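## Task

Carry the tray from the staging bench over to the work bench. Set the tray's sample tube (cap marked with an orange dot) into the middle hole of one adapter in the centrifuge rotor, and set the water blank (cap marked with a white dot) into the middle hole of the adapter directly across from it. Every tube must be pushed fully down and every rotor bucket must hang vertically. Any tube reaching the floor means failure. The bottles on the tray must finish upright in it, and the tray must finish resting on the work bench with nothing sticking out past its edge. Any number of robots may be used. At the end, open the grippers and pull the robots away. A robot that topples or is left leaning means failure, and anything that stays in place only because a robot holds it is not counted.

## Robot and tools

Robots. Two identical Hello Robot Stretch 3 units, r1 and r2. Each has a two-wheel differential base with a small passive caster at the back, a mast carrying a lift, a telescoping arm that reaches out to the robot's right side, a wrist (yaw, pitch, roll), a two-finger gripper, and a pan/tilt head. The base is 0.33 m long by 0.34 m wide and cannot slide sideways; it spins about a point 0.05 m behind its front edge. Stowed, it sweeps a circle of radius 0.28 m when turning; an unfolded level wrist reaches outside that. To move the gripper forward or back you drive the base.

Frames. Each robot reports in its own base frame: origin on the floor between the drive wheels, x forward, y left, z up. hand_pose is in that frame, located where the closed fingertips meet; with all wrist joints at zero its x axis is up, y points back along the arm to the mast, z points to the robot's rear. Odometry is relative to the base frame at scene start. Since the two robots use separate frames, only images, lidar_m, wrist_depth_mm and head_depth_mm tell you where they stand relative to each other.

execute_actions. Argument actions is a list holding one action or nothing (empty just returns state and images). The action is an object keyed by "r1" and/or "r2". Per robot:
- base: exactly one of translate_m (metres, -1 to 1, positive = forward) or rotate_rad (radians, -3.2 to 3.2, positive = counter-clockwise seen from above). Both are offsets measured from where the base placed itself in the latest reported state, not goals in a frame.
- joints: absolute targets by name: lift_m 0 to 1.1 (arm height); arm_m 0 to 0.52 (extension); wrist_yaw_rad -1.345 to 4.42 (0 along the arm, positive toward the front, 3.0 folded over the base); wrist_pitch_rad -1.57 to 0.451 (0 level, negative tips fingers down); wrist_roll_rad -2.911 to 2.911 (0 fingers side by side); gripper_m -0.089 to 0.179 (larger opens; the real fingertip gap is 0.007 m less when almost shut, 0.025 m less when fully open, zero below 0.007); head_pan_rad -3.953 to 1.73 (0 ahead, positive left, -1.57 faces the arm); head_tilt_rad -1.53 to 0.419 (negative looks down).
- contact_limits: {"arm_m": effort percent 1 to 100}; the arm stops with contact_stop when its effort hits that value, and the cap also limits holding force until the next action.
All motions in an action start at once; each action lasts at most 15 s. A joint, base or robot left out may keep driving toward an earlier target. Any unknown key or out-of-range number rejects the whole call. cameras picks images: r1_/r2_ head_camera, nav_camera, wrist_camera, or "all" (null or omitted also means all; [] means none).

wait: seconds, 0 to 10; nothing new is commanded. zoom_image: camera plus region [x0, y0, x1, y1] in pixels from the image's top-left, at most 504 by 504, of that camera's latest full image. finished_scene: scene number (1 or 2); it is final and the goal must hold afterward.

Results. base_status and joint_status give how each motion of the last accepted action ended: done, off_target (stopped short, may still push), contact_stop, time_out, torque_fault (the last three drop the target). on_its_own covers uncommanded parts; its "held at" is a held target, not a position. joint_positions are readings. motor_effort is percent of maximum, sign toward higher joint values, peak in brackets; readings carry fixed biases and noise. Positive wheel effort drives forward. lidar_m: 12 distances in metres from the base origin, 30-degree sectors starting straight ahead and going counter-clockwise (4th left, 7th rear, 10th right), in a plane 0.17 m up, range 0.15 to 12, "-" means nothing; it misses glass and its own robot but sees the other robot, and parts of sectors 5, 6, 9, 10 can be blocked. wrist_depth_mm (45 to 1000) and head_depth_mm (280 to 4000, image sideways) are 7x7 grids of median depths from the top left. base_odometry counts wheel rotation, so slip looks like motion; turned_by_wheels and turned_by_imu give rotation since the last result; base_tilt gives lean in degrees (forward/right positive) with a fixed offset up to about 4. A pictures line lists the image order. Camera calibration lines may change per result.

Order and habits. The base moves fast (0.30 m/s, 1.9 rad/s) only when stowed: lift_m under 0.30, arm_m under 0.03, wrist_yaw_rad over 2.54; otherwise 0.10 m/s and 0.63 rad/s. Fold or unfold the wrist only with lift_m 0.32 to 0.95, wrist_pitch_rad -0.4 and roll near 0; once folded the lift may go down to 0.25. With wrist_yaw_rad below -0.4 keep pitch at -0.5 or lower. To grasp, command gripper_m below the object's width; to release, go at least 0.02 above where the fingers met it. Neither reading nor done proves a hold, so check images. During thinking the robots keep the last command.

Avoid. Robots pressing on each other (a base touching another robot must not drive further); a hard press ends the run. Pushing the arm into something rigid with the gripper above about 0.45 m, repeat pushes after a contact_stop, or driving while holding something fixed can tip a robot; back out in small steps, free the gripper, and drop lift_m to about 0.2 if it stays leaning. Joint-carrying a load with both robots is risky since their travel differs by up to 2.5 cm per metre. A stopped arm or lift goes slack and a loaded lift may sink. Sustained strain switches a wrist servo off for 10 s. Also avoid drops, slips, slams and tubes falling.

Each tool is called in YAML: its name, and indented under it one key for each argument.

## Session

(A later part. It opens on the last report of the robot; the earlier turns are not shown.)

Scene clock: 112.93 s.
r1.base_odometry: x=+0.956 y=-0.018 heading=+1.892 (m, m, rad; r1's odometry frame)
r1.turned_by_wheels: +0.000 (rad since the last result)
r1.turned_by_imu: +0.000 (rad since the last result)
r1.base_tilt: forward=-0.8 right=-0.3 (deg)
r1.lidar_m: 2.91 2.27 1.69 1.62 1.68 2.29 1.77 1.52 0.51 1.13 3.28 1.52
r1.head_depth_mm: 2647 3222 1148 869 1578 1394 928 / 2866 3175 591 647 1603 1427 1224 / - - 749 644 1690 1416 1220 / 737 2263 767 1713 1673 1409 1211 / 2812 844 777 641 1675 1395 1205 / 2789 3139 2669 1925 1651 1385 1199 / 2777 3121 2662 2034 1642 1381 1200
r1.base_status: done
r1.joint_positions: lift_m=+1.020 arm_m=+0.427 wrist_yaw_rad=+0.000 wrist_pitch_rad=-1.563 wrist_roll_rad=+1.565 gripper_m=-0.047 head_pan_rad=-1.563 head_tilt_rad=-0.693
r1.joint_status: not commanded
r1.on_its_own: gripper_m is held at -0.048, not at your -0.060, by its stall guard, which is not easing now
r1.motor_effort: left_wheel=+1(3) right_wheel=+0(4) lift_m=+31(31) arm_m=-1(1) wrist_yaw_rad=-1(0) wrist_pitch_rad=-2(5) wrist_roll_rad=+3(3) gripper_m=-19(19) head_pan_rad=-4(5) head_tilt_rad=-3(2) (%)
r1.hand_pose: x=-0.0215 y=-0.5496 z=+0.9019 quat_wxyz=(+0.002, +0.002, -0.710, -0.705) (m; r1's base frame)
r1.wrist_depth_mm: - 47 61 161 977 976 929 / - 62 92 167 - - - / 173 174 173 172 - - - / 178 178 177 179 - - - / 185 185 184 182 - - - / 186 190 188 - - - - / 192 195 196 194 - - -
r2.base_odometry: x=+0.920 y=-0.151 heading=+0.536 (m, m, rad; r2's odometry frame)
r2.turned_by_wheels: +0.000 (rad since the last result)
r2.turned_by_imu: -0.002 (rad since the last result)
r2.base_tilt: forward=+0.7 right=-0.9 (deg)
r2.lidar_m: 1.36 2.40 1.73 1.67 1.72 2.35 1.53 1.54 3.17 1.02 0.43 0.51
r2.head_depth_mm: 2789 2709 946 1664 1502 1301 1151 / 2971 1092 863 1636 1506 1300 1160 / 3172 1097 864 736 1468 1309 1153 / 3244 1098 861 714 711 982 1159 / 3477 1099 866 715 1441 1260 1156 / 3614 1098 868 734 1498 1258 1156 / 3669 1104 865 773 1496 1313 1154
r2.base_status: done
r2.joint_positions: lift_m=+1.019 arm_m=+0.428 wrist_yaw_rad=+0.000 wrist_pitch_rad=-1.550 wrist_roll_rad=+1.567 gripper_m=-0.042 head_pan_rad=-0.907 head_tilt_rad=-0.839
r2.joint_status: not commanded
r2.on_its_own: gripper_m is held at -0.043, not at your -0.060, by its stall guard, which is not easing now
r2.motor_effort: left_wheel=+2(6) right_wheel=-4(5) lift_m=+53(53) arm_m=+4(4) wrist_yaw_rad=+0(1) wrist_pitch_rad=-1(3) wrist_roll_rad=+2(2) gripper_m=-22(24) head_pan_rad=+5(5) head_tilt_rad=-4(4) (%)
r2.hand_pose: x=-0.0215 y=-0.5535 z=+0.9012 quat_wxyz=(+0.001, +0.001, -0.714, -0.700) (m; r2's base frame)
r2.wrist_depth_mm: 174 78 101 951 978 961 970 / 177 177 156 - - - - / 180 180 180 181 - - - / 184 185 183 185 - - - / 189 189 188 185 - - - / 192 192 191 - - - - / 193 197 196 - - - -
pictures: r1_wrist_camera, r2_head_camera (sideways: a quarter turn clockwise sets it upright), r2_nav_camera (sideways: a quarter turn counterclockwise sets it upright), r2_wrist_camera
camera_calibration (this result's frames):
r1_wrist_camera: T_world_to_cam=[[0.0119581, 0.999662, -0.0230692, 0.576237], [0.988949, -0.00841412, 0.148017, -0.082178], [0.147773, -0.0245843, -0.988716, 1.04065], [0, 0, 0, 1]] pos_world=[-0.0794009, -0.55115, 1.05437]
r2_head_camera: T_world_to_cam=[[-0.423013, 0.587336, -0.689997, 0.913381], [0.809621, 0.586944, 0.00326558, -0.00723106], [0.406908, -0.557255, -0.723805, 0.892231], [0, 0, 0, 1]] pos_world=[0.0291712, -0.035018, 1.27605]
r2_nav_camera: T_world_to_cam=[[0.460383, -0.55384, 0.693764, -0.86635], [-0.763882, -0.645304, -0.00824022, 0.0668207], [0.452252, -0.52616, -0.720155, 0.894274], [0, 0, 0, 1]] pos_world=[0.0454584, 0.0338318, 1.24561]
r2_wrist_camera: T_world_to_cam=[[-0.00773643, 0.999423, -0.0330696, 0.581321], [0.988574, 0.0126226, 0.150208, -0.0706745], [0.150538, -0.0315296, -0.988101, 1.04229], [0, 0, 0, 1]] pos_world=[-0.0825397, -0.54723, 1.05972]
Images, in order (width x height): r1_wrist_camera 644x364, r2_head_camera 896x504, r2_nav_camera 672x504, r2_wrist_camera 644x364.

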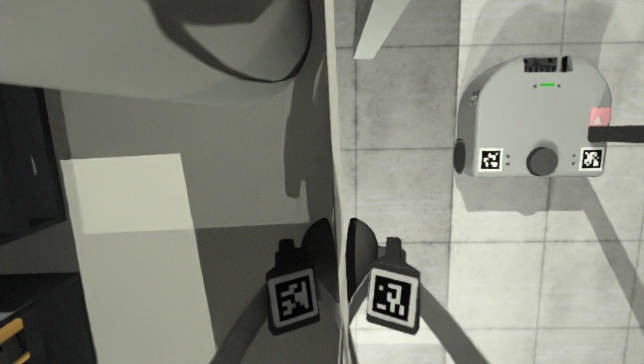

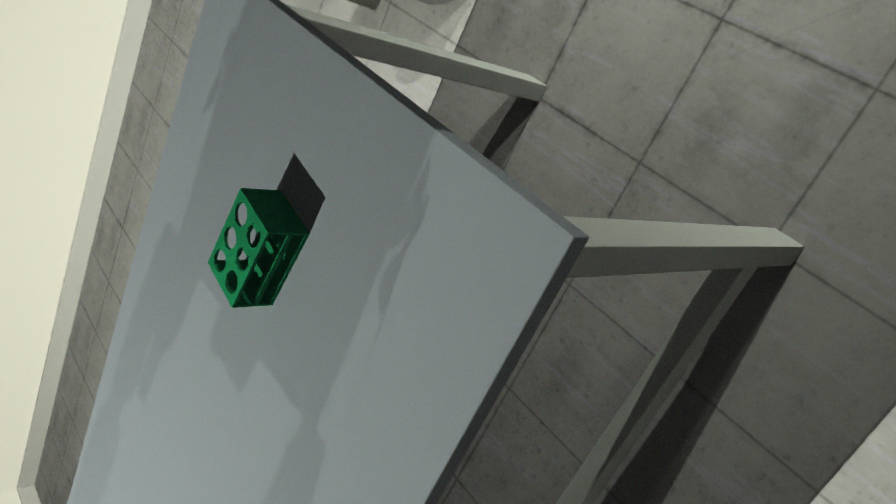

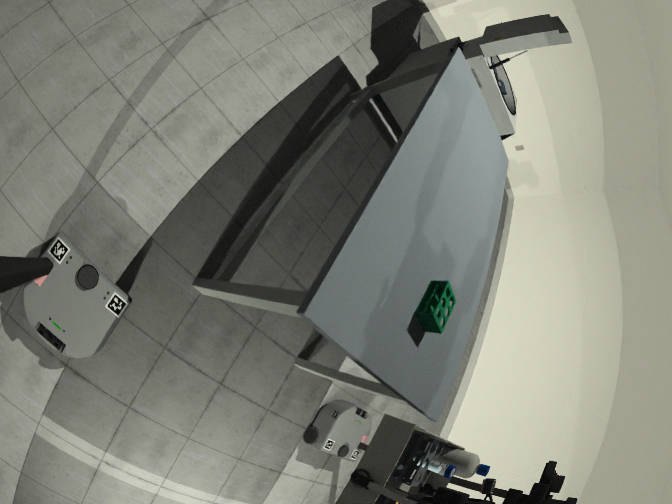

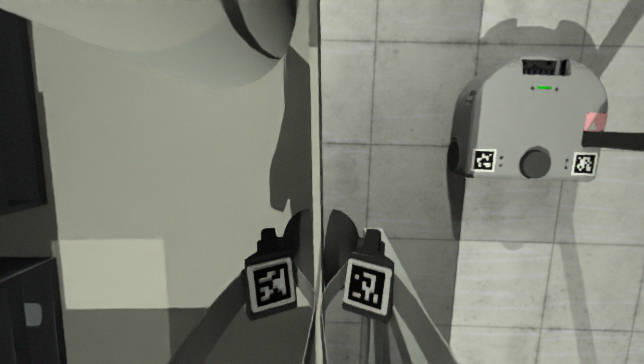

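execute_actions:
  actions:
    - {"r1":{"base":{"translate_m":-1.0},"joints":{"head_pan_rad":-2.3}},"r2":{"base":{"translate_m":1.0},"joints":{"arm_m":0.423,"head_pan_rad":-1.4}}}
  cameras: ["r1_wrist_camera","r2_wrist_camera","r2_nav_camera","r1_nav_camera"]

Scene clock: 127.40 s.
r1.base_odometry: x=+1.272 y=-0.967 heading=+1.892 (m, m, rad; r1's odometry frame)
r1.turned_by_wheels: +0.000 (rad since the last result)
r1.turned_by_imu: +0.000 (rad since the last result)
r1.base_tilt: forward=-0.7 right=-0.2 (deg)
r1.lidar_m: 2.50 2.30 1.68 1.62 1.68 2.28 1.58 0.83 1.12 1.07 1.12 0.80
r1.head_depth_mm: 1469 1552 1175 - - - 1216 / 1323 1502 - - - 1359 1228 / 1231 1349 - - - 1388 1216 / 3711 3951 - - 1591 1407 1210 / 3441 3769 - - 1117 1400 1205 / 3203 - - 803 674 1381 1203 / 3007 - - 824 669 1294 1190
r1.base_status: done
r1.joint_positions: lift_m=+1.020 arm_m=+0.427 wrist_yaw_rad=+0.000 wrist_pitch_rad=-1.566 wrist_roll_rad=+1.565 gripper_m=-0.047 head_pan_rad=-2.293 head_tilt_rad=-0.693
r1.joint_status: all done
r1.on_its_own: gripper_m is held at -0.048, not at your -0.060, by its stall guard, which is not easing now
r1.motor_effort: left_wheel=-1(2) right_wheel=-1(4) lift_m=+31(31) arm_m=+0(0) wrist_yaw_rad=+0(1) wrist_pitch_rad=+0(6) wrist_roll_rad=+3(3) gripper_m=-19(20) head_pan_rad=-5(56) head_tilt_rad=-2(3) (%)
r1.hand_pose: x=-0.0215 y=-0.5488 z=+0.9020 quat_wxyz=(+0.002, +0.002, -0.708, -0.706) (m; r1's base frame)
r1.wrist_depth_mm: - 47 60 145 274 272 956 / - 62 91 167 280 279 - / 174 173 172 174 285 283 - / 178 178 177 178 295 291 - / 183 184 183 180 301 302 - / 187 190 188 - 308 - - / 189 195 194 195 317 - -
r2.base_odometry: x=+1.780 y=+0.359 heading=+0.536 (m, m, rad; r2's odometry frame)
r2.turned_by_wheels: +0.000 (rad since the last result)
r2.turned_by_imu: -0.003 (rad since the last result)
r2.base_tilt: forward=+0.8 right=-0.8 (deg)
r2.lidar_m: 1.56 2.42 1.75 1.68 1.74 2.35 2.51 0.51 0.37 0.35 0.36 0.49
r2.head_depth_mm: 2759 579 601 715 608 1254 1102 / - 735 622 715 608 1251 1118 / 1353 731 630 714 609 1259 1118 / 772 744 618 716 609 1276 1121 / 2819 2685 819 716 607 1282 1122 / 2823 1102 868 717 609 1305 1117 / 2865 1100 868 716 609 1308 1116
r2.base_status: done
r2.joint_positions: lift_m=+1.019 arm_m=+0.423 wrist_yaw_rad=+0.000 wrist_pitch_rad=-1.554 wrist_roll_rad=+1.567 gripper_m=-0.042 head_pan_rad=-1.393 head_tilt_rad=-0.839
r2.joint_status: all done
r2.on_its_own: gripper_m is held at -0.043, not at your -0.060, by its stall guard, which is not easing now
r2.motor_effort: left_wheel=+1(6) right_wheel=-3(6) lift_m=+53(53) arm_m=+0(1) wrist_yaw_rad=+1(0) wrist_pitch_rad=+1(4) wrist_roll_rad=+2(2) gripper_m=-24(24) head_pan_rad=-3(43) head_tilt_rad=-3(4) (%)
r2.hand_pose: x=-0.0215 y=-0.5480 z=+0.9013 quat_wxyz=(+0.001, +0.001, -0.713, -0.701) (m; r2's base frame)
r2.wrist_depth_mm: 175 78 100 275 277 277 279 / 177 177 153 282 284 283 287 / 180 181 181 182 291 292 295 / 184 184 184 185 297 299 - / 188 188 188 185 306 307 - / 190 192 191 - 315 316 - / 193 197 195 197 326 325 -
pictures: r1_nav_camera (sideways: a quarter turn counterclockwise sets it upright), r1_wrist_camera, r2_nav_camera (sideways: a quarter turn counterclockwise sets it upright), r2_wrist_camera
camera_calibration (this result's frames):
r1_nav_camera: T_world_to_cam=[[-0.429441, -0.467172, 0.772872, -0.96299], [-0.761085, 0.647898, -0.0312614, 0.0973258], [-0.486138, -0.601646, -0.633792, 0.788474], [0, 0, 0, 1]] pos_world=[0.043833, -0.0385571, 1.24704]
r1_wrist_camera: T_world_to_cam=[[0.0119463, 0.999735, -0.0196877, 0.572361], [0.988949, -0.00890307, 0.147987, -0.0824239], [0.147773, -0.021238, -0.988793, 1.04266], [0, 0, 0, 1]] pos_world=[-0.0794011, -0.550799, 1.05444]
r2_nav_camera: T_world_to_cam=[[0.148466, -0.704803, 0.693694, -0.864356], [-0.976825, -0.213881, -0.00824389, 0.0681245], [0.154178, -0.676394, -0.720223, 0.89618], [0, 0, 0, 1]] pos_world=[0.0567015, 0.0115411, 1.24561]
r2_wrist_camera: T_world_to_cam=[[-0.00775346, 0.999536, -0.029452, 0.57266], [0.988573, 0.0120958, 0.150254, -0.0710847], [0.15054, -0.0279505, -0.988209, 1.04459], [0, 0, 0, 1]] pos_world=[-0.0825399, -0.542338, 1.05982]
Images, in order (width x height): r1_nav_camera 672x504, r1_wrist_camera 644x364, r2_nav_camera 672x504, r2_wrist_camera 644x364.

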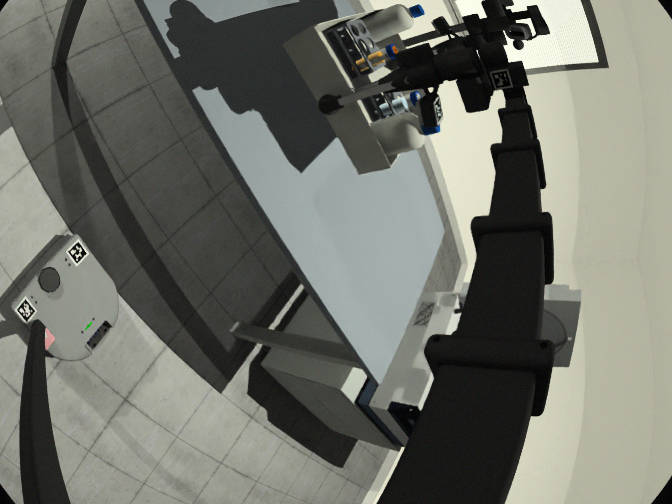

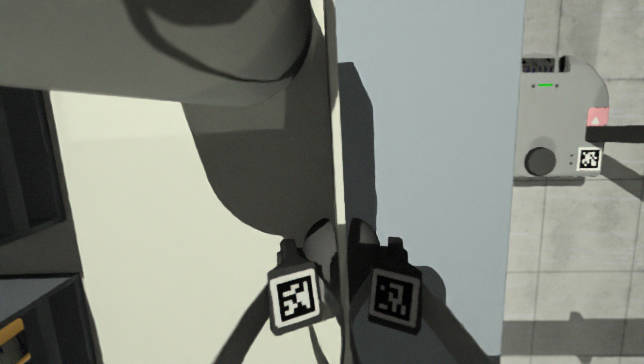

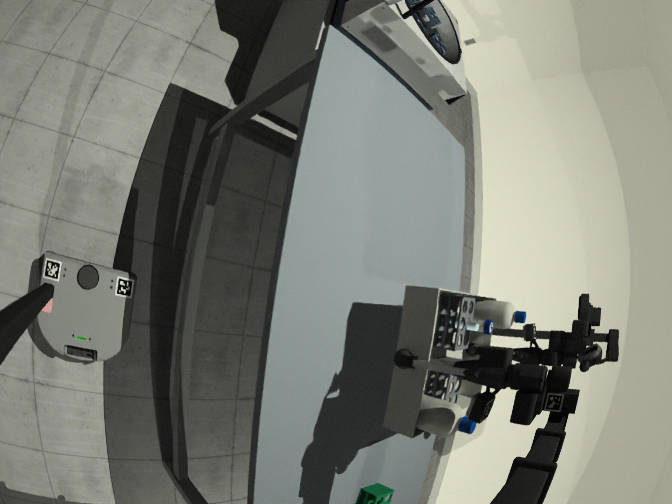

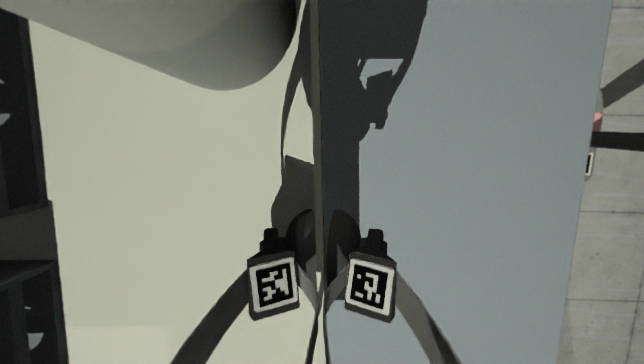

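execute_actions:
  actions:
    - {"r1":{"base":{"translate_m":-0.25},"joints":{"arm_m":0.332,"lift_m":0.95}},"r2":{"base":{"translate_m":0.25},"joints":{"arm_m":0.517,"lift_m":0.95}}}
  cameras: []

execute_actions:
  actions:
    - {"r1":{"joints":{"lift_m":0.908}},"r2":{"joints":{"lift_m":0.907}}}
  cameras: ["r1_wrist_camera","r2_wrist_camera","r1_head_camera"]

Scene clock: 132.87 s.
r1.base_odometry: x=+1.351 y=-1.204 heading=+1.892 (m, m, rad; r1's odometry frame)
r1.turned_by_wheels: +0.000 (rad since the last result)
r1.turned_by_imu: +0.000 (rad since the last result)
r1.base_tilt: forward=-0.7 right=-0.3 (deg)
r1.lidar_m: 2.75 2.30 1.68 1.61 1.67 2.28 2.56 0.63 0.66 1.08 1.12 1.02
r1.head_depth_mm: 2619 2713 1048 1033 1379 - - / 1328 1444 1040 1082 1060 - - / 1206 1360 1129 1159 - - - / 1105 1235 1243 875 - - 1185 / 3303 3496 2602 - - 1339 1205 / 3207 3431 1161 - 640 1388 1199 / 2992 3240 1209 - 620 1297 1194
r1.base_status: done
r1.joint_positions: lift_m=+0.950 arm_m=+0.332 wrist_yaw_rad=+0.000 wrist_pitch_rad=-1.566 wrist_roll_rad=+1.565 gripper_m=-0.047 head_pan_rad=-2.293 head_tilt_rad=-0.693
r1.joint_status: all done
r1.on_its_own: gripper_m is held at -0.048, not at your -0.060, by its stall guard, which is not easing now
r1.motor_effort: left_wheel=-1(2) right_wheel=-1(4) lift_m=+27(29) arm_m=-2(3) wrist_yaw_rad=-1(0) wrist_pitch_rad=+0(0) wrist_roll_rad=+3(3) gripper_m=-19(19) head_pan_rad=-5(4) head_tilt_rad=-3(3) (%)
r1.hand_pose: x=-0.0215 y=-0.4539 z=+0.8322 quat_wxyz=(+0.003, +0.002, -0.708, -0.706) (m; r1's base frame)
r1.wrist_depth_mm: - 47 60 146 210 903 904 / - 61 90 167 214 - 905 / 172 173 172 172 217 - 938 / 177 177 177 178 225 945 999 / 184 184 183 182 - - - / 187 190 188 - - - - / 189 195 196 195 243 - -
r2.base_odometry: x=+1.995 y=+0.487 heading=+0.536 (m, m, rad; r2's odometry frame)
r2.turned_by_wheels: +0.000 (rad since the last result)
r2.turned_by_imu: -0.001 (rad since the last result)
r2.base_tilt: forward=+0.6 right=-0.7 (deg)
r2.lidar_m: 2.48 2.42 1.76 1.68 1.74 2.36 2.75 0.50 0.36 0.35 0.36 0.49
r2.head_depth_mm: 2784 692 707 716 608 1230 1099 / - 875 736 713 608 1259 1119 / 1383 862 794 714 608 1260 1120 / 2690 861 793 712 610 1281 1117 / 2792 2677 866 714 610 1275 1121 / 2835 1096 866 716 610 1283 1118 / 2846 2567 868 717 610 1308 1116
r2.base_status: done
r2.joint_positions: lift_m=+0.950 arm_m=+0.517 wrist_yaw_rad=+0.000 wrist_pitch_rad=-1.554 wrist_roll_rad=+1.567 gripper_m=-0.042 head_pan_rad=-1.393 head_tilt_rad=-0.839
r2.joint_status: all done
r2.on_its_own: gripper_m is held at -0.043, not at your -0.060, by its stall guard, which is not easing now
r2.motor_effort: left_wheel=+2(6) right_wheel=-4(6) lift_m=+26(50) arm_m=+5(5) wrist_yaw_rad=+0(1) wrist_pitch_rad=+1(1) wrist_roll_rad=+2(2) gripper_m=-25(25) head_pan_rad=-3(4) head_tilt_rad=-4(4) (%)
r2.hand_pose: x=-0.0215 y=-0.6414 z=+0.8324 quat_wxyz=(+0.001, +0.001, -0.713, -0.701) (m; r2's base frame)
r2.wrist_depth_mm: 175 78 100 211 212 212 212 / 177 177 153 216 218 217 218 / 180 181 181 181 224 223 223 / 184 184 184 185 230 228 228 / 189 188 187 186 235 235 235 / 191 192 191 - 242 242 242 / 193 197 196 198 248 248 248
pictures: none
No camera images: the call's "cameras" was empty. Leave "cameras" out to get every camera's image.

Scene clock: 134.07 s.
r1.base_odometry: x=+1.351 y=-1.204 heading=+1.892 (m, m, rad; r1's odometry frame)
r1.turned_by_wheels: +0.000 (rad since the last result)
r1.turned_by_imu: +0.000 (rad since the last result)
r1.base_tilt: forward=-0.7 right=-0.2 (deg)
r1.lidar_m: 2.75 2.31 1.68 1.61 1.67 2.28 2.56 0.63 0.65 1.08 1.12 1.02
r1.head_depth_mm: 2620 2684 1045 1031 1374 1431 - / 1327 1437 1040 1076 1086 1406 - / 1209 1359 1125 1135 1117 - - / 1109 1231 1243 844 745 - 1161 / 3298 3462 2612 866 - - 1184 / 3196 3441 1086 887 - 1365 1198 / 2969 3228 1100 - 618 1296 1195
r1.base_status: not commanded
r1.joint_positions: lift_m=+0.908 arm_m=+0.332 wrist_yaw_rad=+0.000 wrist_pitch_rad=-1.566 wrist_roll_rad=+1.565 gripper_m=-0.047 head_pan_rad=-2.293 head_tilt_rad=-0.693
r1.joint_status: all done
r1.on_its_own: gripper_m is held at -0.048, not at your -0.060, by its stall guard, which is not easing now
r1.motor_effort: left_wheel=-1(1) right_wheel=+0(0) lift_m=+26(25) arm_m=-2(2) wrist_yaw_rad=+0(1) wrist_pitch_rad=+0(0) wrist_roll_rad=+3(3) gripper_m=-19(21) head_pan_rad=-5(5) head_tilt_rad=-3(2) (%)
r1.hand_pose: x=-0.0215 y=-0.4539 z=+0.7902 quat_wxyz=(+0.003, +0.002, -0.708, -0.706) (m; r1's base frame)
r1.wrist_depth_mm: - 48 62 150 168 868 867 / - 65 91 169 173 - 888 / 174 175 174 174 176 - 910 / 179 180 178 178 182 920 961 / 184 184 182 182 185 953 978 / 186 188 189 - 191 989 966 / 189 196 194 192 197 - -
r2.base_odometry: x=+1.995 y=+0.487 heading=+0.536 (m, m, rad; r2's odometry frame)
r2.turned_by_wheels: +0.000 (rad since the last result)
r2.turned_by_imu: +0.000 (rad since the last result)
r2.base_tilt: forward=+0.8 right=-0.8 (deg)
r2.lidar_m: 2.48 2.43 1.75 1.68 1.74 2.36 2.76 0.50 0.36 0.35 0.36 0.49
r2.head_depth_mm: - 1051 715 712 606 1235 1097 / - - 832 713 608 1265 1119 / 894 968 835 715 608 1261 1118 / 2704 920 805 714 608 1285 1118 / 2822 2703 868 715 609 1286 1119 / 2834 1099 865 716 610 1274 1119 / 2839 2611 865 715 609 1301 1119
r2.base_status: not commanded
r2.joint_positions: lift_m=+0.907 arm_m=+0.517 wrist_yaw_rad=+0.000 wrist_pitch_rad=-1.554 wrist_roll_rad=+1.567 gripper_m=-0.042 head_pan_rad=-1.393 head_tilt_rad=-0.839
r2.joint_status: all done
r2.on_its_own: gripper_m is held at -0.043, not at your -0.060, by its stall guard, which is not easing now
r2.motor_effort: left_wheel=+2(2) right_wheel=-3(4) lift_m=+26(26) arm_m=+5(5) wrist_yaw_rad=+0(0) wrist_pitch_rad=+1(1) wrist_roll_rad=+2(2) gripper_m=-25(25) head_pan_rad=-3(4) head_tilt_rad=-3(5) (%)
r2.hand_pose: x=-0.0215 y=-0.6414 z=+0.7894 quat_wxyz=(+0.001, +0.001, -0.713, -0.701) (m; r2's base frame)
r2.wrist_depth_mm: 172 75 100 171 172 172 172 / 175 175 159 176 177 177 176 / 178 179 179 179 181 181 181 / 182 184 183 185 185 186 185 / 188 188 187 186 191 191 189 / 192 193 193 - 196 196 196 / 194 198 197 199 201 202 201
pictures: r1_head_camera (sideways: a quarter turn clockwise sets it upright), r1_wrist_camera, r2_wrist_camera
camera_calibration (this result's frames):
r1_head_camera: T_world_to_cam=[[0.382127, 0.496877, -0.779161, 1.03613], [0.753525, -0.655625, -0.0485429, 0.0599401], [-0.534957, -0.568568, -0.624942, 0.777851], [0, 0, 0, 1]] pos_world=[-0.0249819, -0.0332691, 1.29633]
r1_wrist_camera: T_world_to_cam=[[0.0116551, 0.99974, -0.0195741, 0.475229], [0.988952, -0.0086319, 0.147986, -0.0649141], [0.147779, -0.0210827, -0.988796, 0.934269], [0, 0, 0, 1]] pos_world=[-0.0794073, -0.455969, 0.94271]
r2_wrist_camera: T_world_to_cam=[[-0.00781435, 0.999539, -0.0293514, 0.66262], [0.988573, 0.0121409, 0.150255, -0.0531193], [0.150542, -0.0278419, -0.988211, 0.931512], [0, 0, 0, 1]] pos_world=[-0.0825414, -0.635734, 0.947961]
Images, in order (width x height): r1_head_camera 896x504, r1_wrist_camera 644x364, r2_wrist_camera 644x364.

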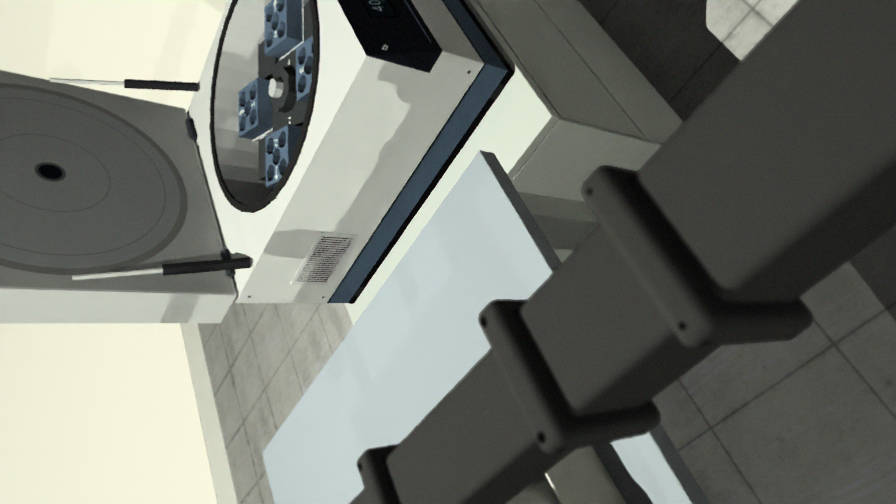

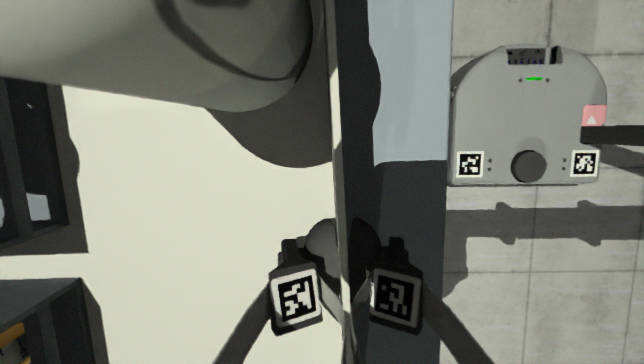

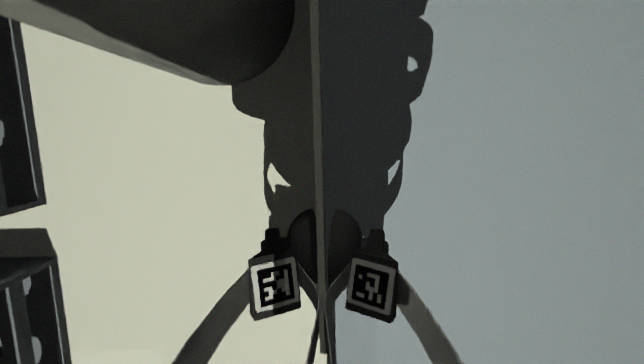

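execute_actions:
  actions:
    - {"r1":{"joints":{"lift_m":0.9}},"r2":{"joints":{"lift_m":0.9}}}
  cameras: []

execute_actions:
  actions:
    - {"r1":{"joints":{"gripper_m":0.05}},"r2":{"joints":{"gripper_m":0.05}}}
  cameras: []

execute_actions:
  actions:
    - {"r1":{"joints":{"lift_m":1.08}},"r2":{"joints":{"lift_m":1.08}}}
  cameras: []

execute_actions:
  actions:
    - {"r1":{"base":{"translate_m":0.06},"joints":{"arm_m":0.5,"gripper_m":0.08}},"r2":{"base":{"translate_m":-0.5},"joints":{"arm_m":0.0,"lift_m":1.1,"head_pan_rad":-1.0,"head_tilt_rad":-0.5}}}
  cameras: ["r1_wrist_camera","r2_nav_camera"]

Scene clock: 137.97 s.
r1.base_odometry: x=+1.351 y=-1.204 heading=+1.892 (m, m, rad; r1's odometry frame)
r1.turned_by_wheels: +0.000 (rad since the last result)
r1.turned_by_imu: +0.000 (rad since the last result)
r1.base_tilt: forward=-0.8 right=-0.3 (deg)
r1.lidar_m: 2.74 2.30 1.68 1.62 1.67 2.28 2.56 0.63 0.65 1.08 1.12 1.02
r1.head_depth_mm: 2586 2710 1046 1035 1376 1431 - / 1328 1439 1040 1077 1089 1428 - / 1208 1359 1121 1137 1119 - - / 1107 1236 1244 842 745 - 1162 / 3304 3464 2628 840 - - 1185 / 3196 3432 1088 892 - 1360 1206 / 3001 3223 1078 - 619 1291 1195
r1.base_status: not commanded
r1.joint_positions: lift_m=+0.904 arm_m=+0.332 wrist_yaw_rad=+0.001 wrist_pitch_rad=-1.566 wrist_roll_rad=+1.565 gripper_m=-0.047 head_pan_rad=-2.293 head_tilt_rad=-0.693
r1.joint_status: lift_m contact_stop (moved -0.004 of -0.008)
r1.on_its_own: gripper_m is held at -0.048, not at your -0.060, by its stall guard, which is not easing now; lift_m is slack since a contact_stop, until your next command for it (your +0.900 is given up)
r1.motor_effort: left_wheel=-1(1) right_wheel=+0(3) lift_m=+23(25) arm_m=-3(2) wrist_yaw_rad=-1(0) wrist_pitch_rad=+0(0) wrist_roll_rad=+3(3) gripper_m=-20(20) head_pan_rad=-5(5) head_tilt_rad=-3(3) (%)
r1.hand_pose: x=-0.0216 y=-0.4539 z=+0.7865 quat_wxyz=(+0.003, +0.002, -0.708, -0.706) (m; r1's base frame)
r1.wrist_depth_mm: - 49 63 130 166 868 879 / - 67 92 168 170 - 909 / 173 173 173 173 174 - 921 / 176 178 177 178 178 917 932 / 183 183 182 180 182 982 955 / 186 187 187 - 189 984 967 / 188 191 190 191 192 - -
r2.base_odometry: x=+1.995 y=+0.487 heading=+0.536 (m, m, rad; r2's odometry frame)
r2.turned_by_wheels: +0.000 (rad since the last result)
r2.turned_by_imu: +0.000 (rad since the last result)
r2.base_tilt: forward=+0.8 right=-0.8 (deg)
r2.lidar_m: 2.49 2.42 1.76 1.69 1.74 2.36 2.76 0.50 0.36 0.35 0.36 0.49
r2.head_depth_mm: - 1021 715 715 610 1231 1094 / - - 836 715 610 1258 1114 / 899 989 837 715 608 1256 1115 / 2722 915 803 714 610 1273 1119 / 2817 2733 866 716 609 1287 1121 / 2804 1100 867 716 610 1289 1121 / 2853 2592 867 715 609 1305 1115
r2.base_status: not commanded
r2.joint_positions: lift_m=+0.902 arm_m=+0.517 wrist_yaw_rad=+0.000 wrist_pitch_rad=-1.554 wrist_roll_rad=+1.567 gripper_m=-0.042 head_pan_rad=-1.393 head_tilt_rad=-0.839
r2.joint_status: lift_m contact_stop (moved -0.005 of -0.007)
r2.on_its_own: gripper_m is held at -0.043, not at your -0.060, by its stall guard, which is not easing now; lift_m is slack since a contact_stop, until your next command for it
r2.motor_effort: left_wheel=-1(2) right_wheel=+0(4) lift_m=+33(33) arm_m=+5(5) wrist_yaw_rad=+0(1) wrist_pitch_rad=+1(1) wrist_roll_rad=+2(2) gripper_m=-25(25) head_pan_rad=-4(4) head_tilt_rad=-4(3) (%)
r2.hand_pose: x=-0.0215 y=-0.6413 z=+0.7845 quat_wxyz=(+0.002, +0.001, -0.713, -0.702) (m; r2's base frame)
r2.wrist_depth_mm: 171 75 99 170 170 169 169 / 173 173 162 173 174 173 173 / 177 177 177 178 178 178 178 / 182 182 182 182 183 183 182 / 188 187 187 184 188 188 187 / 191 192 191 - 193 193 193 / 194 198 198 198 200 198 198
pictures: none
No camera images: the call's "cameras" was empty. Leave "cameras" out to get every camera's image.

not run: a stop came earlier in this reply.

not run: a stop came earlier in this reply.

not run: a stop came earlier in this reply.

execute_actions:
  actions:
    - {"r1":{"joints":{"gripper_m":0.05,"lift_m":0.906}},"r2":{"joints":{"gripper_m":0.05,"lift_m":0.904}}}
  cameras: []

execute_actions:
  actions:
    - {"r1":{"joints":{"lift_m":1.08}},"r2":{"joints":{"lift_m":1.1}}}
  cameras: []

execute_actions:
  actions:
    - {"r1":{"base":{"translate_m":0.06},"joints":{"arm_m":0.5,"gripper_m":0.08}},"r2":{"joints":{"arm_m":0.0,"head_pan_rad":-1.0,"head_tilt_rad":-0.5}}}
  cameras: ["r1_wrist_camera","r2_nav_camera"]

Scene clock: 141.00 s.
r1.base_odometry: x=+1.351 y=-1.204 heading=+1.892 (m, m, rad; r1's odometry frame)
r1.turned_by_wheels: +0.000 (rad since the last result)
r1.turned_by_imu: +0.000 (rad since the last result)
r1.base_tilt: forward=-0.7 right=-0.3 (deg)
r1.lidar_m: 2.75 2.31 1.68 1.61 1.67 2.29 2.56 0.63 0.65 1.08 1.12 1.02
r1.head_depth_mm: 2597 2704 1049 1034 1374 1440 - / 1325 1435 1042 1079 1085 1421 - / 1204 1354 1122 1131 1114 - - / 1107 1234 1243 846 744 - 1160 / 3342 3468 2580 852 - - 1186 / 3206 3457 1085 883 - 1359 1200 / 2980 3267 1078 - 619 1299 1196
r1.base_status: not commanded
r1.joint_positions: lift_m=+0.906 arm_m=+0.332 wrist_yaw_rad=+0.001 wrist_pitch_rad=-1.565 wrist_roll_rad=+1.565 gripper_m=+0.050 head_pan_rad=-2.293 head_tilt_rad=-0.693
r1.joint_status: all done
r1.motor_effort: left_wheel=+0(1) right_wheel=+0(1) lift_m=+27(30) arm_m=-2(2) wrist_yaw_rad=+0(0) wrist_pitch_rad=+0(1) wrist_roll_rad=+3(3) gripper_m=+0(82) head_pan_rad=-5(5) head_tilt_rad=-3(4) (%)
r1.hand_pose: x=-0.0216 y=-0.4542 z=+0.7882 quat_wxyz=(+0.003, +0.002, -0.709, -0.705) (m; r1's base frame)
r1.wrist_depth_mm: - 48 61 123 167 858 866 / - 67 91 170 171 - 895 / 175 175 174 175 176 - 905 / 179 179 178 177 180 929 905 / 185 185 183 183 181 992 977 / 188 189 187 187 - 951 - / 189 192 194 192 194 - -
r2.base_odometry: x=+1.995 y=+0.487 heading=+0.536 (m, m, rad; r2's odometry frame)
r2.turned_by_wheels: +0.000 (rad since the last result)
r2.turned_by_imu: +0.000 (rad since the last result)
r2.base_tilt: forward=+0.6 right=-0.7 (deg)
r2.lidar_m: 2.48 2.42 1.75 1.68 1.74 2.35 2.75 0.50 0.36 0.35 0.36 0.49
r2.head_depth_mm: - 1022 717 712 607 1232 1092 / - - 835 713 609 1260 1114 / 895 981 838 714 608 1260 1113 / 2706 918 805 714 608 1276 1121 / 2789 2690 865 717 609 1283 1116 / 2822 1098 868 717 609 1284 1118 / 2853 2581 870 716 611 1309 1116
r2.base_status: not commanded
r2.joint_positions: lift_m=+0.904 arm_m=+0.517 wrist_yaw_rad=+0.000 wrist_pitch_rad=-1.554 wrist_roll_rad=+1.567 gripper_m=+0.050 head_pan_rad=-1.393 head_tilt_rad=-0.839
r2.joint_status: all done
r2.motor_effort: left_wheel=+0(1) right_wheel=-1(1) lift_m=+42(43) arm_m=+4(5) wrist_yaw_rad=+0(0) wrist_pitch_rad=+1(1) wrist_roll_rad=+2(2) gripper_m=+2(99) head_pan_rad=-4(4) head_tilt_rad=-3(3) (%)
r2.hand_pose: x=-0.0215 y=-0.6415 z=+0.7857 quat_wxyz=(+0.002, +0.001, -0.713, -0.701) (m; r2's base frame)
r2.wrist_depth_mm: 170 75 98 169 170 170 169 / 173 173 161 173 174 173 173 / 177 176 176 177 179 178 178 / 181 182 182 182 183 182 182 / 187 186 185 186 187 187 188 / 190 192 - 192 - 193 193 / 193 197 197 198 199 198 197
pictures: none
No camera images: the call's "cameras" was empty. Leave "cameras" out to get every camera's image.

Scene clock: 143.60 s.
r1.base_odometry: x=+1.351 y=-1.204 heading=+1.892 (m, m, rad; r1's odometry frame)
r1.turned_by_wheels: +0.000 (rad since the last result)
r1.turned_by_imu: +0.000 (rad since the last result)
r1.base_tilt: forward=-0.7 right=-0.3 (deg)
r1.lidar_m: 2.74 2.31 1.68 1.62 1.67 2.28 2.56 0.63 0.66 1.08 1.12 1.02
r1.head_depth_mm: - - - 1032 1373 1425 1224 / - - 1012 1082 1087 1377 1219 / - - 1121 1133 1122 1352 1218 / - - 1240 846 935 1218 1218 / - - 1998 835 717 1401 1205 / - 3423 1086 829 675 1386 1202 / - 3274 1074 825 621 1304 1193
r1.base_status: not commanded
r1.joint_positions: lift_m=+1.080 arm_m=+0.332 wrist_yaw_rad=+0.001 wrist_pitch_rad=-1.565 wrist_roll_rad=+1.565 gripper_m=+0.050 head_pan_rad=-2.293 head_tilt_rad=-0.693
r1.joint_status: all done
r1.motor_effort: left_wheel=-2(0) right_wheel=-1(0) lift_m=+26(25) arm_m=-3(2) wrist_yaw_rad=+0(1) wrist_pitch_rad=-1(1) wrist_roll_rad=+3(3) gripper_m=+1(0) head_pan_rad=-5(4) head_tilt_rad=-2(3) (%)
r1.hand_pose: x=-0.0216 y=-0.4543 z=+0.9622 quat_wxyz=(+0.003, +0.002, -0.709, -0.705) (m; r1's base frame)
r1.wrist_depth_mm: 319 297 166 329 - - - / 341 310 205 334 - - - / 349 289 340 349 - - - / 352 326 354 352 - - - / 363 304 362 365 - - - / 367 308 372 372 - - - / 352 324 336 369 - - -
r2.base_odometry: x=+1.995 y=+0.487 heading=+0.536 (m, m, rad; r2's odometry frame)
r2.turned_by_wheels: +0.000 (rad since the last result)
r2.turned_by_imu: +0.000 (rad since the last result)
r2.base_tilt: forward=+0.7 right=-0.8 (deg)
r2.lidar_m: 2.49 2.43 1.75 1.68 1.74 2.35 2.76 0.50 0.36 0.35 0.36 0.49
r2.head_depth_mm: 2701 1054 715 715 608 1229 1097 / 2734 995 834 714 608 1249 1116 / 2639 1001 834 716 607 1257 1117 / 2727 916 807 713 608 1279 1113 / 2830 2670 866 714 610 1280 1121 / 2812 1101 866 714 611 1280 1119 / 2835 2605 864 714 611 1302 1123
r2.base_status: not commanded
r2.joint_positions: lift_m=+1.099 arm_m=+0.517 wrist_yaw_rad=+0.000 wrist_pitch_rad=-1.553 wrist_roll_rad=+1.567 gripper_m=+0.050 head_pan_rad=-1.393 head_tilt_rad=-0.839
r2.joint_status: all done
r2.motor_effort: left_wheel=+0(0) right_wheel=-1(1) lift_m=+46(47) arm_m=+4(4) wrist_yaw_rad=+0(1) wrist_pitch_rad=+0(0) wrist_roll_rad=+2(2) gripper_m=+0(3) head_pan_rad=-4(4) head_tilt_rad=-3(4) (%)
r2.hand_pose: x=-0.0215 y=-0.6419 z=+0.9815 quat_wxyz=(+0.002, +0.001, -0.713, -0.701) (m; r2's base frame)
r2.wrist_depth_mm: 301 299 189 350 353 353 349 / 360 331 233 353 360 359 358 / 308 337 370 369 370 367 367 / 379 363 379 381 379 380 380 / 389 333 389 387 387 389 386 / 319 339 - 401 - 399 407 / 370 351 364 413 411 409 -
pictures: none
No camera images: the call's "cameras" was empty. Leave "cameras" out to get every camera's image.

Scene clock: 148.57 s.
r1.base_odometry: x=+1.332 y=-1.147 heading=+1.892 (m, m, rad; r1's odometry frame)
r1.turned_by_wheels: +0.000 (rad since the last result)
r1.turned_by_imu: +0.000 (rad since the last result)
r1.base_tilt: forward=-0.8 right=-0.2 (deg)
r1.lidar_m: 2.68 2.30 1.68 1.61 1.67 2.29 2.62 0.68 1.01 1.08 1.12 0.97
r1.head_depth_mm: - - - 1076 1376 1437 1229 / - - 1094 1129 1144 1370 1224 / - - 1200 853 1028 1351 1219 / - - 1317 844 1439 1376 1214 / - - 1091 837 718 1390 1211 / - 3457 1086 831 654 1391 1198 / - 3238 1071 594 619 1295 1193
r1.base_status: done
r1.joint_positions: lift_m=+1.080 arm_m=+0.500 wrist_yaw_rad=+0.000 wrist_pitch_rad=-1.564 wrist_roll_rad=+1.565 gripper_m=+0.080 head_pan_rad=-2.293 head_tilt_rad=-0.693
r1.joint_status: all done
r1.motor_effort: left_wheel=-1(2) right_wheel=+0(4) lift_m=+26(26) arm_m=+6(5) wrist_yaw_rad=+0(1) wrist_pitch_rad=-1(1) wrist_roll_rad=+3(3) gripper_m=+1(81) head_pan_rad=-5(6) head_tilt_rad=-3(2) (%)
r1.hand_pose: x=-0.0215 y=-0.6220 z=+0.9622 quat_wxyz=(+0.003, +0.002, -0.709, -0.705) (m; r1's base frame)
r1.wrist_depth_mm: 335 335 330 269 324 253 - / 343 339 338 311 339 323 - / 352 343 347 343 341 332 - / 366 352 354 285 352 339 - / 370 295 359 302 359 340 - / 376 231 - 310 341 334 - / 199 226 378 384 383 385 -
r2.base_odometry: x=+1.995 y=+0.487 heading=+0.536 (m, m, rad; r2's odometry frame)
r2.turned_by_wheels: +0.000 (rad since the last result)
r2.turned_by_imu: +0.000 (rad since the last result)
r2.base_tilt: forward=+0.6 right=-0.7 (deg)
r2.lidar_m: 2.49 2.42 1.75 1.68 1.73 2.36 2.76 0.50 0.36 0.35 0.36 0.49
r2.head_depth_mm: 2617 2809 2983 2729 832 673 557 / 2742 2916 3115 1147 849 674 560 / 2870 3022 3318 1151 851 677 562 / 3010 3207 3477 2783 859 681 563 / 3131 3389 3671 1319 862 682 580 / 3250 3535 3688 1162 1137 682 611 / 3028 3111 3249 1216 1029 687 946
r2.base_status: not commanded
r2.joint_positions: lift_m=+1.099 arm_m=+0.000 wrist_yaw_rad=+0.000 wrist_pitch_rad=-1.552 wrist_roll_rad=+1.567 gripper_m=+0.050 head_pan_rad=-1.007 head_tilt_rad=-0.507
r2.joint_status: all done
r2.motor_effort: left_wheel=+1(1) right_wheel=-1(1) lift_m=+46(46) arm_m=-1(1) wrist_yaw_rad=+0(0) wrist_pitch_rad=+0(0) wrist_roll_rad=+2(2) gripper_m=+1(1) head_pan_rad=+5(42) head_tilt_rad=+2(17) (%)
r2.hand_pose: x=-0.0215 y=-0.1257 z=+0.9815 quat_wxyz=(+0.002, +0.001, -0.713, -0.701) (m; r2's base frame)
r2.wrist_depth_mm: 355 360 - - - - - / 365 367 - - - - - / 378 375 - - - - - / 383 386 - - - - - / 399 397 - - - - - / 404 406 - - - - - / 419 415 - - - - -
pictures: r1_wrist_camera, r2_nav_camera (sideways: a quarter turn counterclockwise sets it upright)
camera_calibration (this result's frames):
r1_wrist_camera: T_world_to_cam=[[0.011752, 0.999686, -0.0221148, 0.64905], [0.988951, -0.0083516, 0.148009, -0.0916601], [0.147777, -0.0236099, -0.988739, 1.09912], [0, 0, 0, 1]] pos_world=[-0.0794054, -0.623662, 1.11466]
r2_nav_camera: T_world_to_cam=[[0.260926, -0.372449, 0.890617, -1.12176], [-0.824026, -0.566534, 0.00449689, 0.0506061], [0.50289, -0.735065, -0.454731, 0.548669], [0, 0, 0, 1]] pos_world=[0.0584771, 0.0141793, 1.24833]
Images, in order (width x height): r1_wrist_camera 644x364, r2_nav_camera 672x504.

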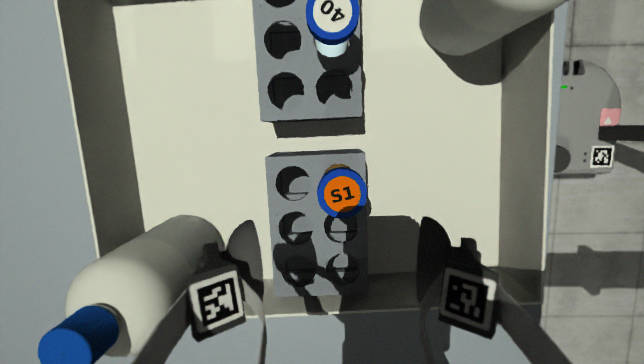

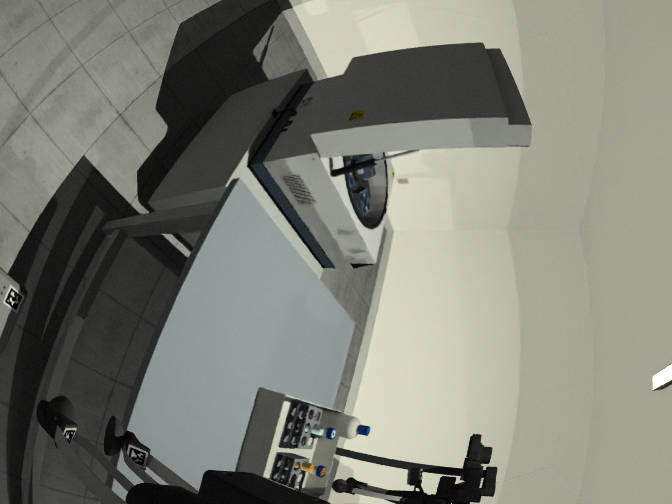

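execute_actions:
  actions:
    - {"r1":{"base":{"translate_m":-0.018},"joints":{"lift_m":1.03}},"r2":{"base":{"translate_m":-0.6}}}
  cameras: ["r1_wrist_camera"]

execute_actions:
  actions:
    - {"r1":{"joints":{"lift_m":0.99,"gripper_m":0.065}}}
  cameras: ["r1_wrist_camera","r1_head_camera"]

Scene clock: 159.33 s.
r1.base_odometry: x=+1.337 y=-1.164 heading=+1.892 (m, m, rad; r1's odometry frame)
r1.turned_by_wheels: +0.000 (rad since the last result)
r1.turned_by_imu: +0.000 (rad since the last result)
r1.base_tilt: forward=-0.8 right=-0.2 (deg)
r1.lidar_m: 2.69 2.31 1.68 1.61 1.68 2.29 2.60 0.66 0.98 1.08 1.12 0.98
r1.head_depth_mm: 2628 2754 - - - 1366 1232 / 1322 - - - - 1368 1221 / 1206 1311 - - 1025 1348 1220 / 1111 1188 - - 1471 1341 1211 / 3440 - - - 715 1404 1207 / 3167 - - 827 656 1386 1197 / 2886 - 987 624 616 1304 1196
r1.base_status: done
r1.joint_positions: lift_m=+1.030 arm_m=+0.500 wrist_yaw_rad=+0.000 wrist_pitch_rad=-1.564 wrist_roll_rad=+1.565 gripper_m=+0.080 head_pan_rad=-2.293 head_tilt_rad=-0.693
r1.joint_status: all done
r1.motor_effort: left_wheel=+0(3) right_wheel=+0(4) lift_m=+21(24) arm_m=+5(6) wrist_yaw_rad=+0(0) wrist_pitch_rad=-1(1) wrist_roll_rad=+3(3) gripper_m=+0(1) head_pan_rad=-4(4) head_tilt_rad=-3(3) (%)
r1.hand_pose: x=-0.0215 y=-0.6220 z=+0.9124 quat_wxyz=(+0.003, +0.002, -0.709, -0.705) (m; r1's base frame)
r1.wrist_depth_mm: 263 287 282 170 278 202 214 / 262 294 288 232 287 284 239 / 257 298 297 285 295 292 239 / 254 305 303 262 304 297 259 / 271 308 310 187 305 307 - / 299 250 - 255 313 302 - / 188 200 282 264 275 263 -
r2.base_odometry: x=+1.479 y=+0.180 heading=+0.536 (m, m, rad; r2's odometry frame)
r2.turned_by_wheels: +0.000 (rad since the last result)
r2.turned_by_imu: -0.001 (rad since the last result)
r2.base_tilt: forward=+0.7 right=-0.8 (deg)
r2.lidar_m: 1.57 2.41 1.75 1.67 1.73 2.34 2.17 0.51 0.37 0.36 0.37 0.50
r2.head_depth_mm: 2621 2783 3014 2771 848 672 559 / 1354 2853 3126 1150 850 677 560 / 2815 3094 3328 1102 856 679 563 / 2932 3186 3473 1024 855 680 564 / 3137 879 1171 890 859 683 593 / 3245 3580 3790 1095 864 686 1271 / 3464 3766 - 1175 867 687 1343
r2.base_status: done
r2.joint_positions: lift_m=+1.099 arm_m=+0.000 wrist_yaw_rad=+0.000 wrist_pitch_rad=-1.552 wrist_roll_rad=+1.567 gripper_m=+0.050 head_pan_rad=-1.007 head_tilt_rad=-0.507
r2.joint_status: not commanded
r2.motor_effort: left_wheel=+1(1) right_wheel=-2(7) lift_m=+46(46) arm_m=-2(1) wrist_yaw_rad=+1(0) wrist_pitch_rad=+0(0) wrist_roll_rad=+2(2) gripper_m=+0(0) head_pan_rad=+5(5) head_tilt_rad=+3(2) (%)
r2.hand_pose: x=-0.0215 y=-0.1257 z=+0.9815 quat_wxyz=(+0.002, +0.001, -0.713, -0.701) (m; r2's base frame)
r2.wrist_depth_mm: 354 360 - - - - - / 365 366 - - - - - / 375 381 - - - - - / 385 389 - - - - - / 395 397 - - - - - / 404 406 - - - - - / 417 421 - - - - -
pictures: r1_wrist_camera
camera_calibration (this result's frames):
r1_wrist_camera: T_world_to_cam=[[0.0117521, 0.999686, -0.0221148, 0.64795], [0.988951, -0.00835167, 0.148009, -0.0842984], [0.147777, -0.0236099, -0.988739, 1.04994], [0, 0, 0, 1]] pos_world=[-0.0794054, -0.623662, 1.06492]
Images, in order (width x height): r1_wrist_camera 644x364.

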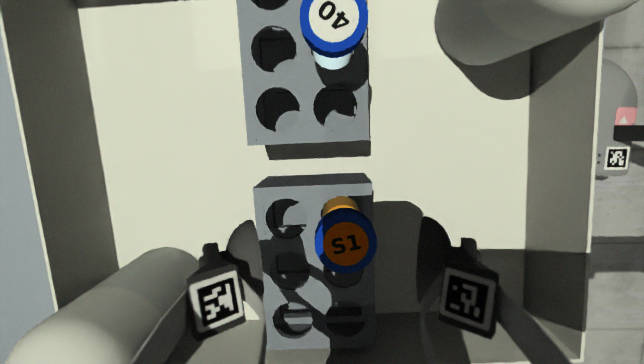

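Scene clock: 160.50 s.
r1.base_odometry: x=+1.337 y=-1.164 heading=+1.892 (m, m, rad; r1's odometry frame)
r1.turned_by_wheels: +0.000 (rad since the last result)
r1.turned_by_imu: +0.000 (rad since the last result)
r1.base_tilt: forward=-0.6 right=-0.3 (deg)
r1.lidar_m: 2.70 2.31 1.68 1.62 1.67 2.28 2.60 0.66 0.98 1.08 1.12 0.98
r1.head_depth_mm: 2644 2732 1047 1031 - - - / 1326 1443 1076 - - - 1176 / 1201 1358 1172 - - - 1218 / 1108 1234 1284 - - 1343 1210 / 3431 3609 2965 - - 1398 1205 / 3228 3476 - - 657 1391 1193 / 2978 3246 - 578 616 1296 1191
r1.base_status: not commanded
r1.joint_positions: lift_m=+0.990 arm_m=+0.500 wrist_yaw_rad=+0.000 wrist_pitch_rad=-1.564 wrist_roll_rad=+1.565 gripper_m=+0.065 head_pan_rad=-2.293 head_tilt_rad=-0.693
r1.joint_status: all done
r1.motor_effort: left_wheel=-1(0) right_wheel=+1(0) lift_m=+21(21) arm_m=+5(4) wrist_yaw_rad=+0(1) wrist_pitch_rad=-1(2) wrist_roll_rad=+3(3) gripper_m=+0(61) head_pan_rad=-4(4) head_tilt_rad=-3(3) (%)
r1.hand_pose: x=-0.0215 y=-0.6220 z=+0.8724 quat_wxyz=(+0.003, +0.002, -0.709, -0.705) (m; r1's base frame)
r1.wrist_depth_mm: 245 247 244 144 244 203 186 / 254 254 247 192 250 248 214 / 255 260 259 200 256 255 218 / 254 267 258 257 260 260 220 / 252 270 268 205 267 268 222 / 238 250 - 149 147 271 224 / 180 203 270 216 269 269 229
r2.base_odometry: x=+1.479 y=+0.180 heading=+0.536 (m, m, rad; r2's odometry frame)
r2.turned_by_wheels: +0.000 (rad since the last result)
r2.turned_by_imu: +0.000 (rad since the last result)
r2.base_tilt: forward=+0.7 right=-0.9 (deg)
r2.lidar_m: 1.57 2.41 1.74 1.67 1.73 2.34 2.17 0.51 0.37 0.36 0.37 0.50
r2.head_depth_mm: 2614 2770 2984 2752 848 673 559 / 1365 2866 3128 1146 850 675 559 / 2812 3038 3257 1101 853 680 561 / 2971 3155 3497 1025 857 681 565 / 3161 901 987 889 859 682 593 / 3255 3574 3822 1095 864 683 1273 / 3516 3706 - 1176 872 686 1342
r2.base_status: not commanded
r2.joint_positions: lift_m=+1.099 arm_m=+0.000 wrist_yaw_rad=+0.000 wrist_pitch_rad=-1.552 wrist_roll_rad=+1.567 gripper_m=+0.050 head_pan_rad=-1.007 head_tilt_rad=-0.507
r2.joint_status: not commanded
r2.motor_effort: left_wheel=+1(1) right_wheel=-2(2) lift_m=+46(46) arm_m=-1(2) wrist_yaw_rad=+0(1) wrist_pitch_rad=+0(0) wrist_roll_rad=+2(2) gripper_m=+0(0) head_pan_rad=+4(5) head_tilt_rad=+2(2) (%)
r2.hand_pose: x=-0.0215 y=-0.1257 z=+0.9815 quat_wxyz=(+0.002, +0.001, -0.713, -0.701) (m; r2's base frame)
r2.wrist_depth_mm: 355 359 - - - - - / 367 368 - - - - - / 377 378 - - - - - / 385 390 - - - - - / 395 397 - - - - - / 404 408 - - - - - / 420 415 - - - - -
pictures: r1_head_camera (sideways: a quarter turn clockwise sets it upright), r1_wrist_camera
camera_calibration (this result's frames):
r1_head_camera: T_world_to_cam=[[0.382192, 0.496828, -0.779161, 1.03613], [0.75344, -0.655723, -0.0485429, 0.0599406], [-0.535031, -0.568498, -0.624942, 0.777852], [0, 0, 0, 1]] pos_world=[-0.0249863, -0.033265, 1.29633]
r1_wrist_camera: T_world_to_cam=[[0.011752, 0.999686, -0.0221148, 0.647066], [0.988951, -0.00835157, 0.148009, -0.0783784], [0.147777, -0.0236098, -0.988739, 1.01039], [0, 0, 0, 1]] pos_world=[-0.0794054, -0.623662, 1.02493]
Images, in order (width x height): r1_head_camera 896x504, r1_wrist_camera 644x364.

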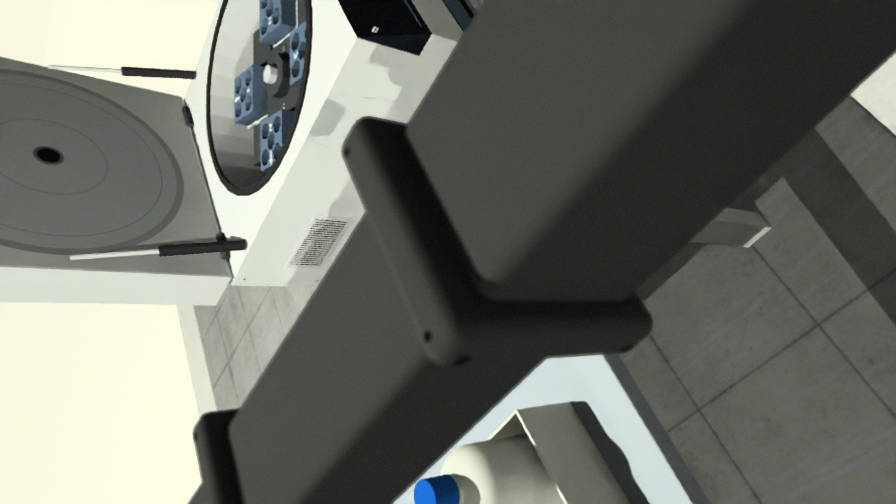

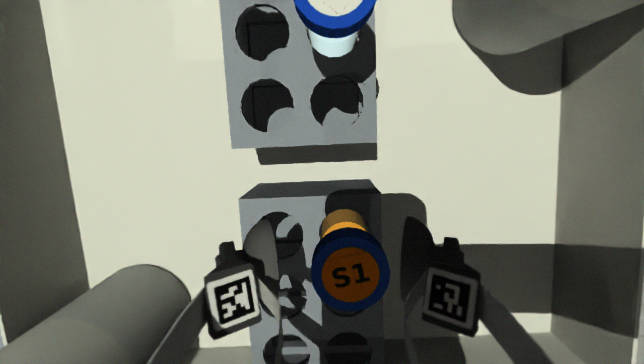

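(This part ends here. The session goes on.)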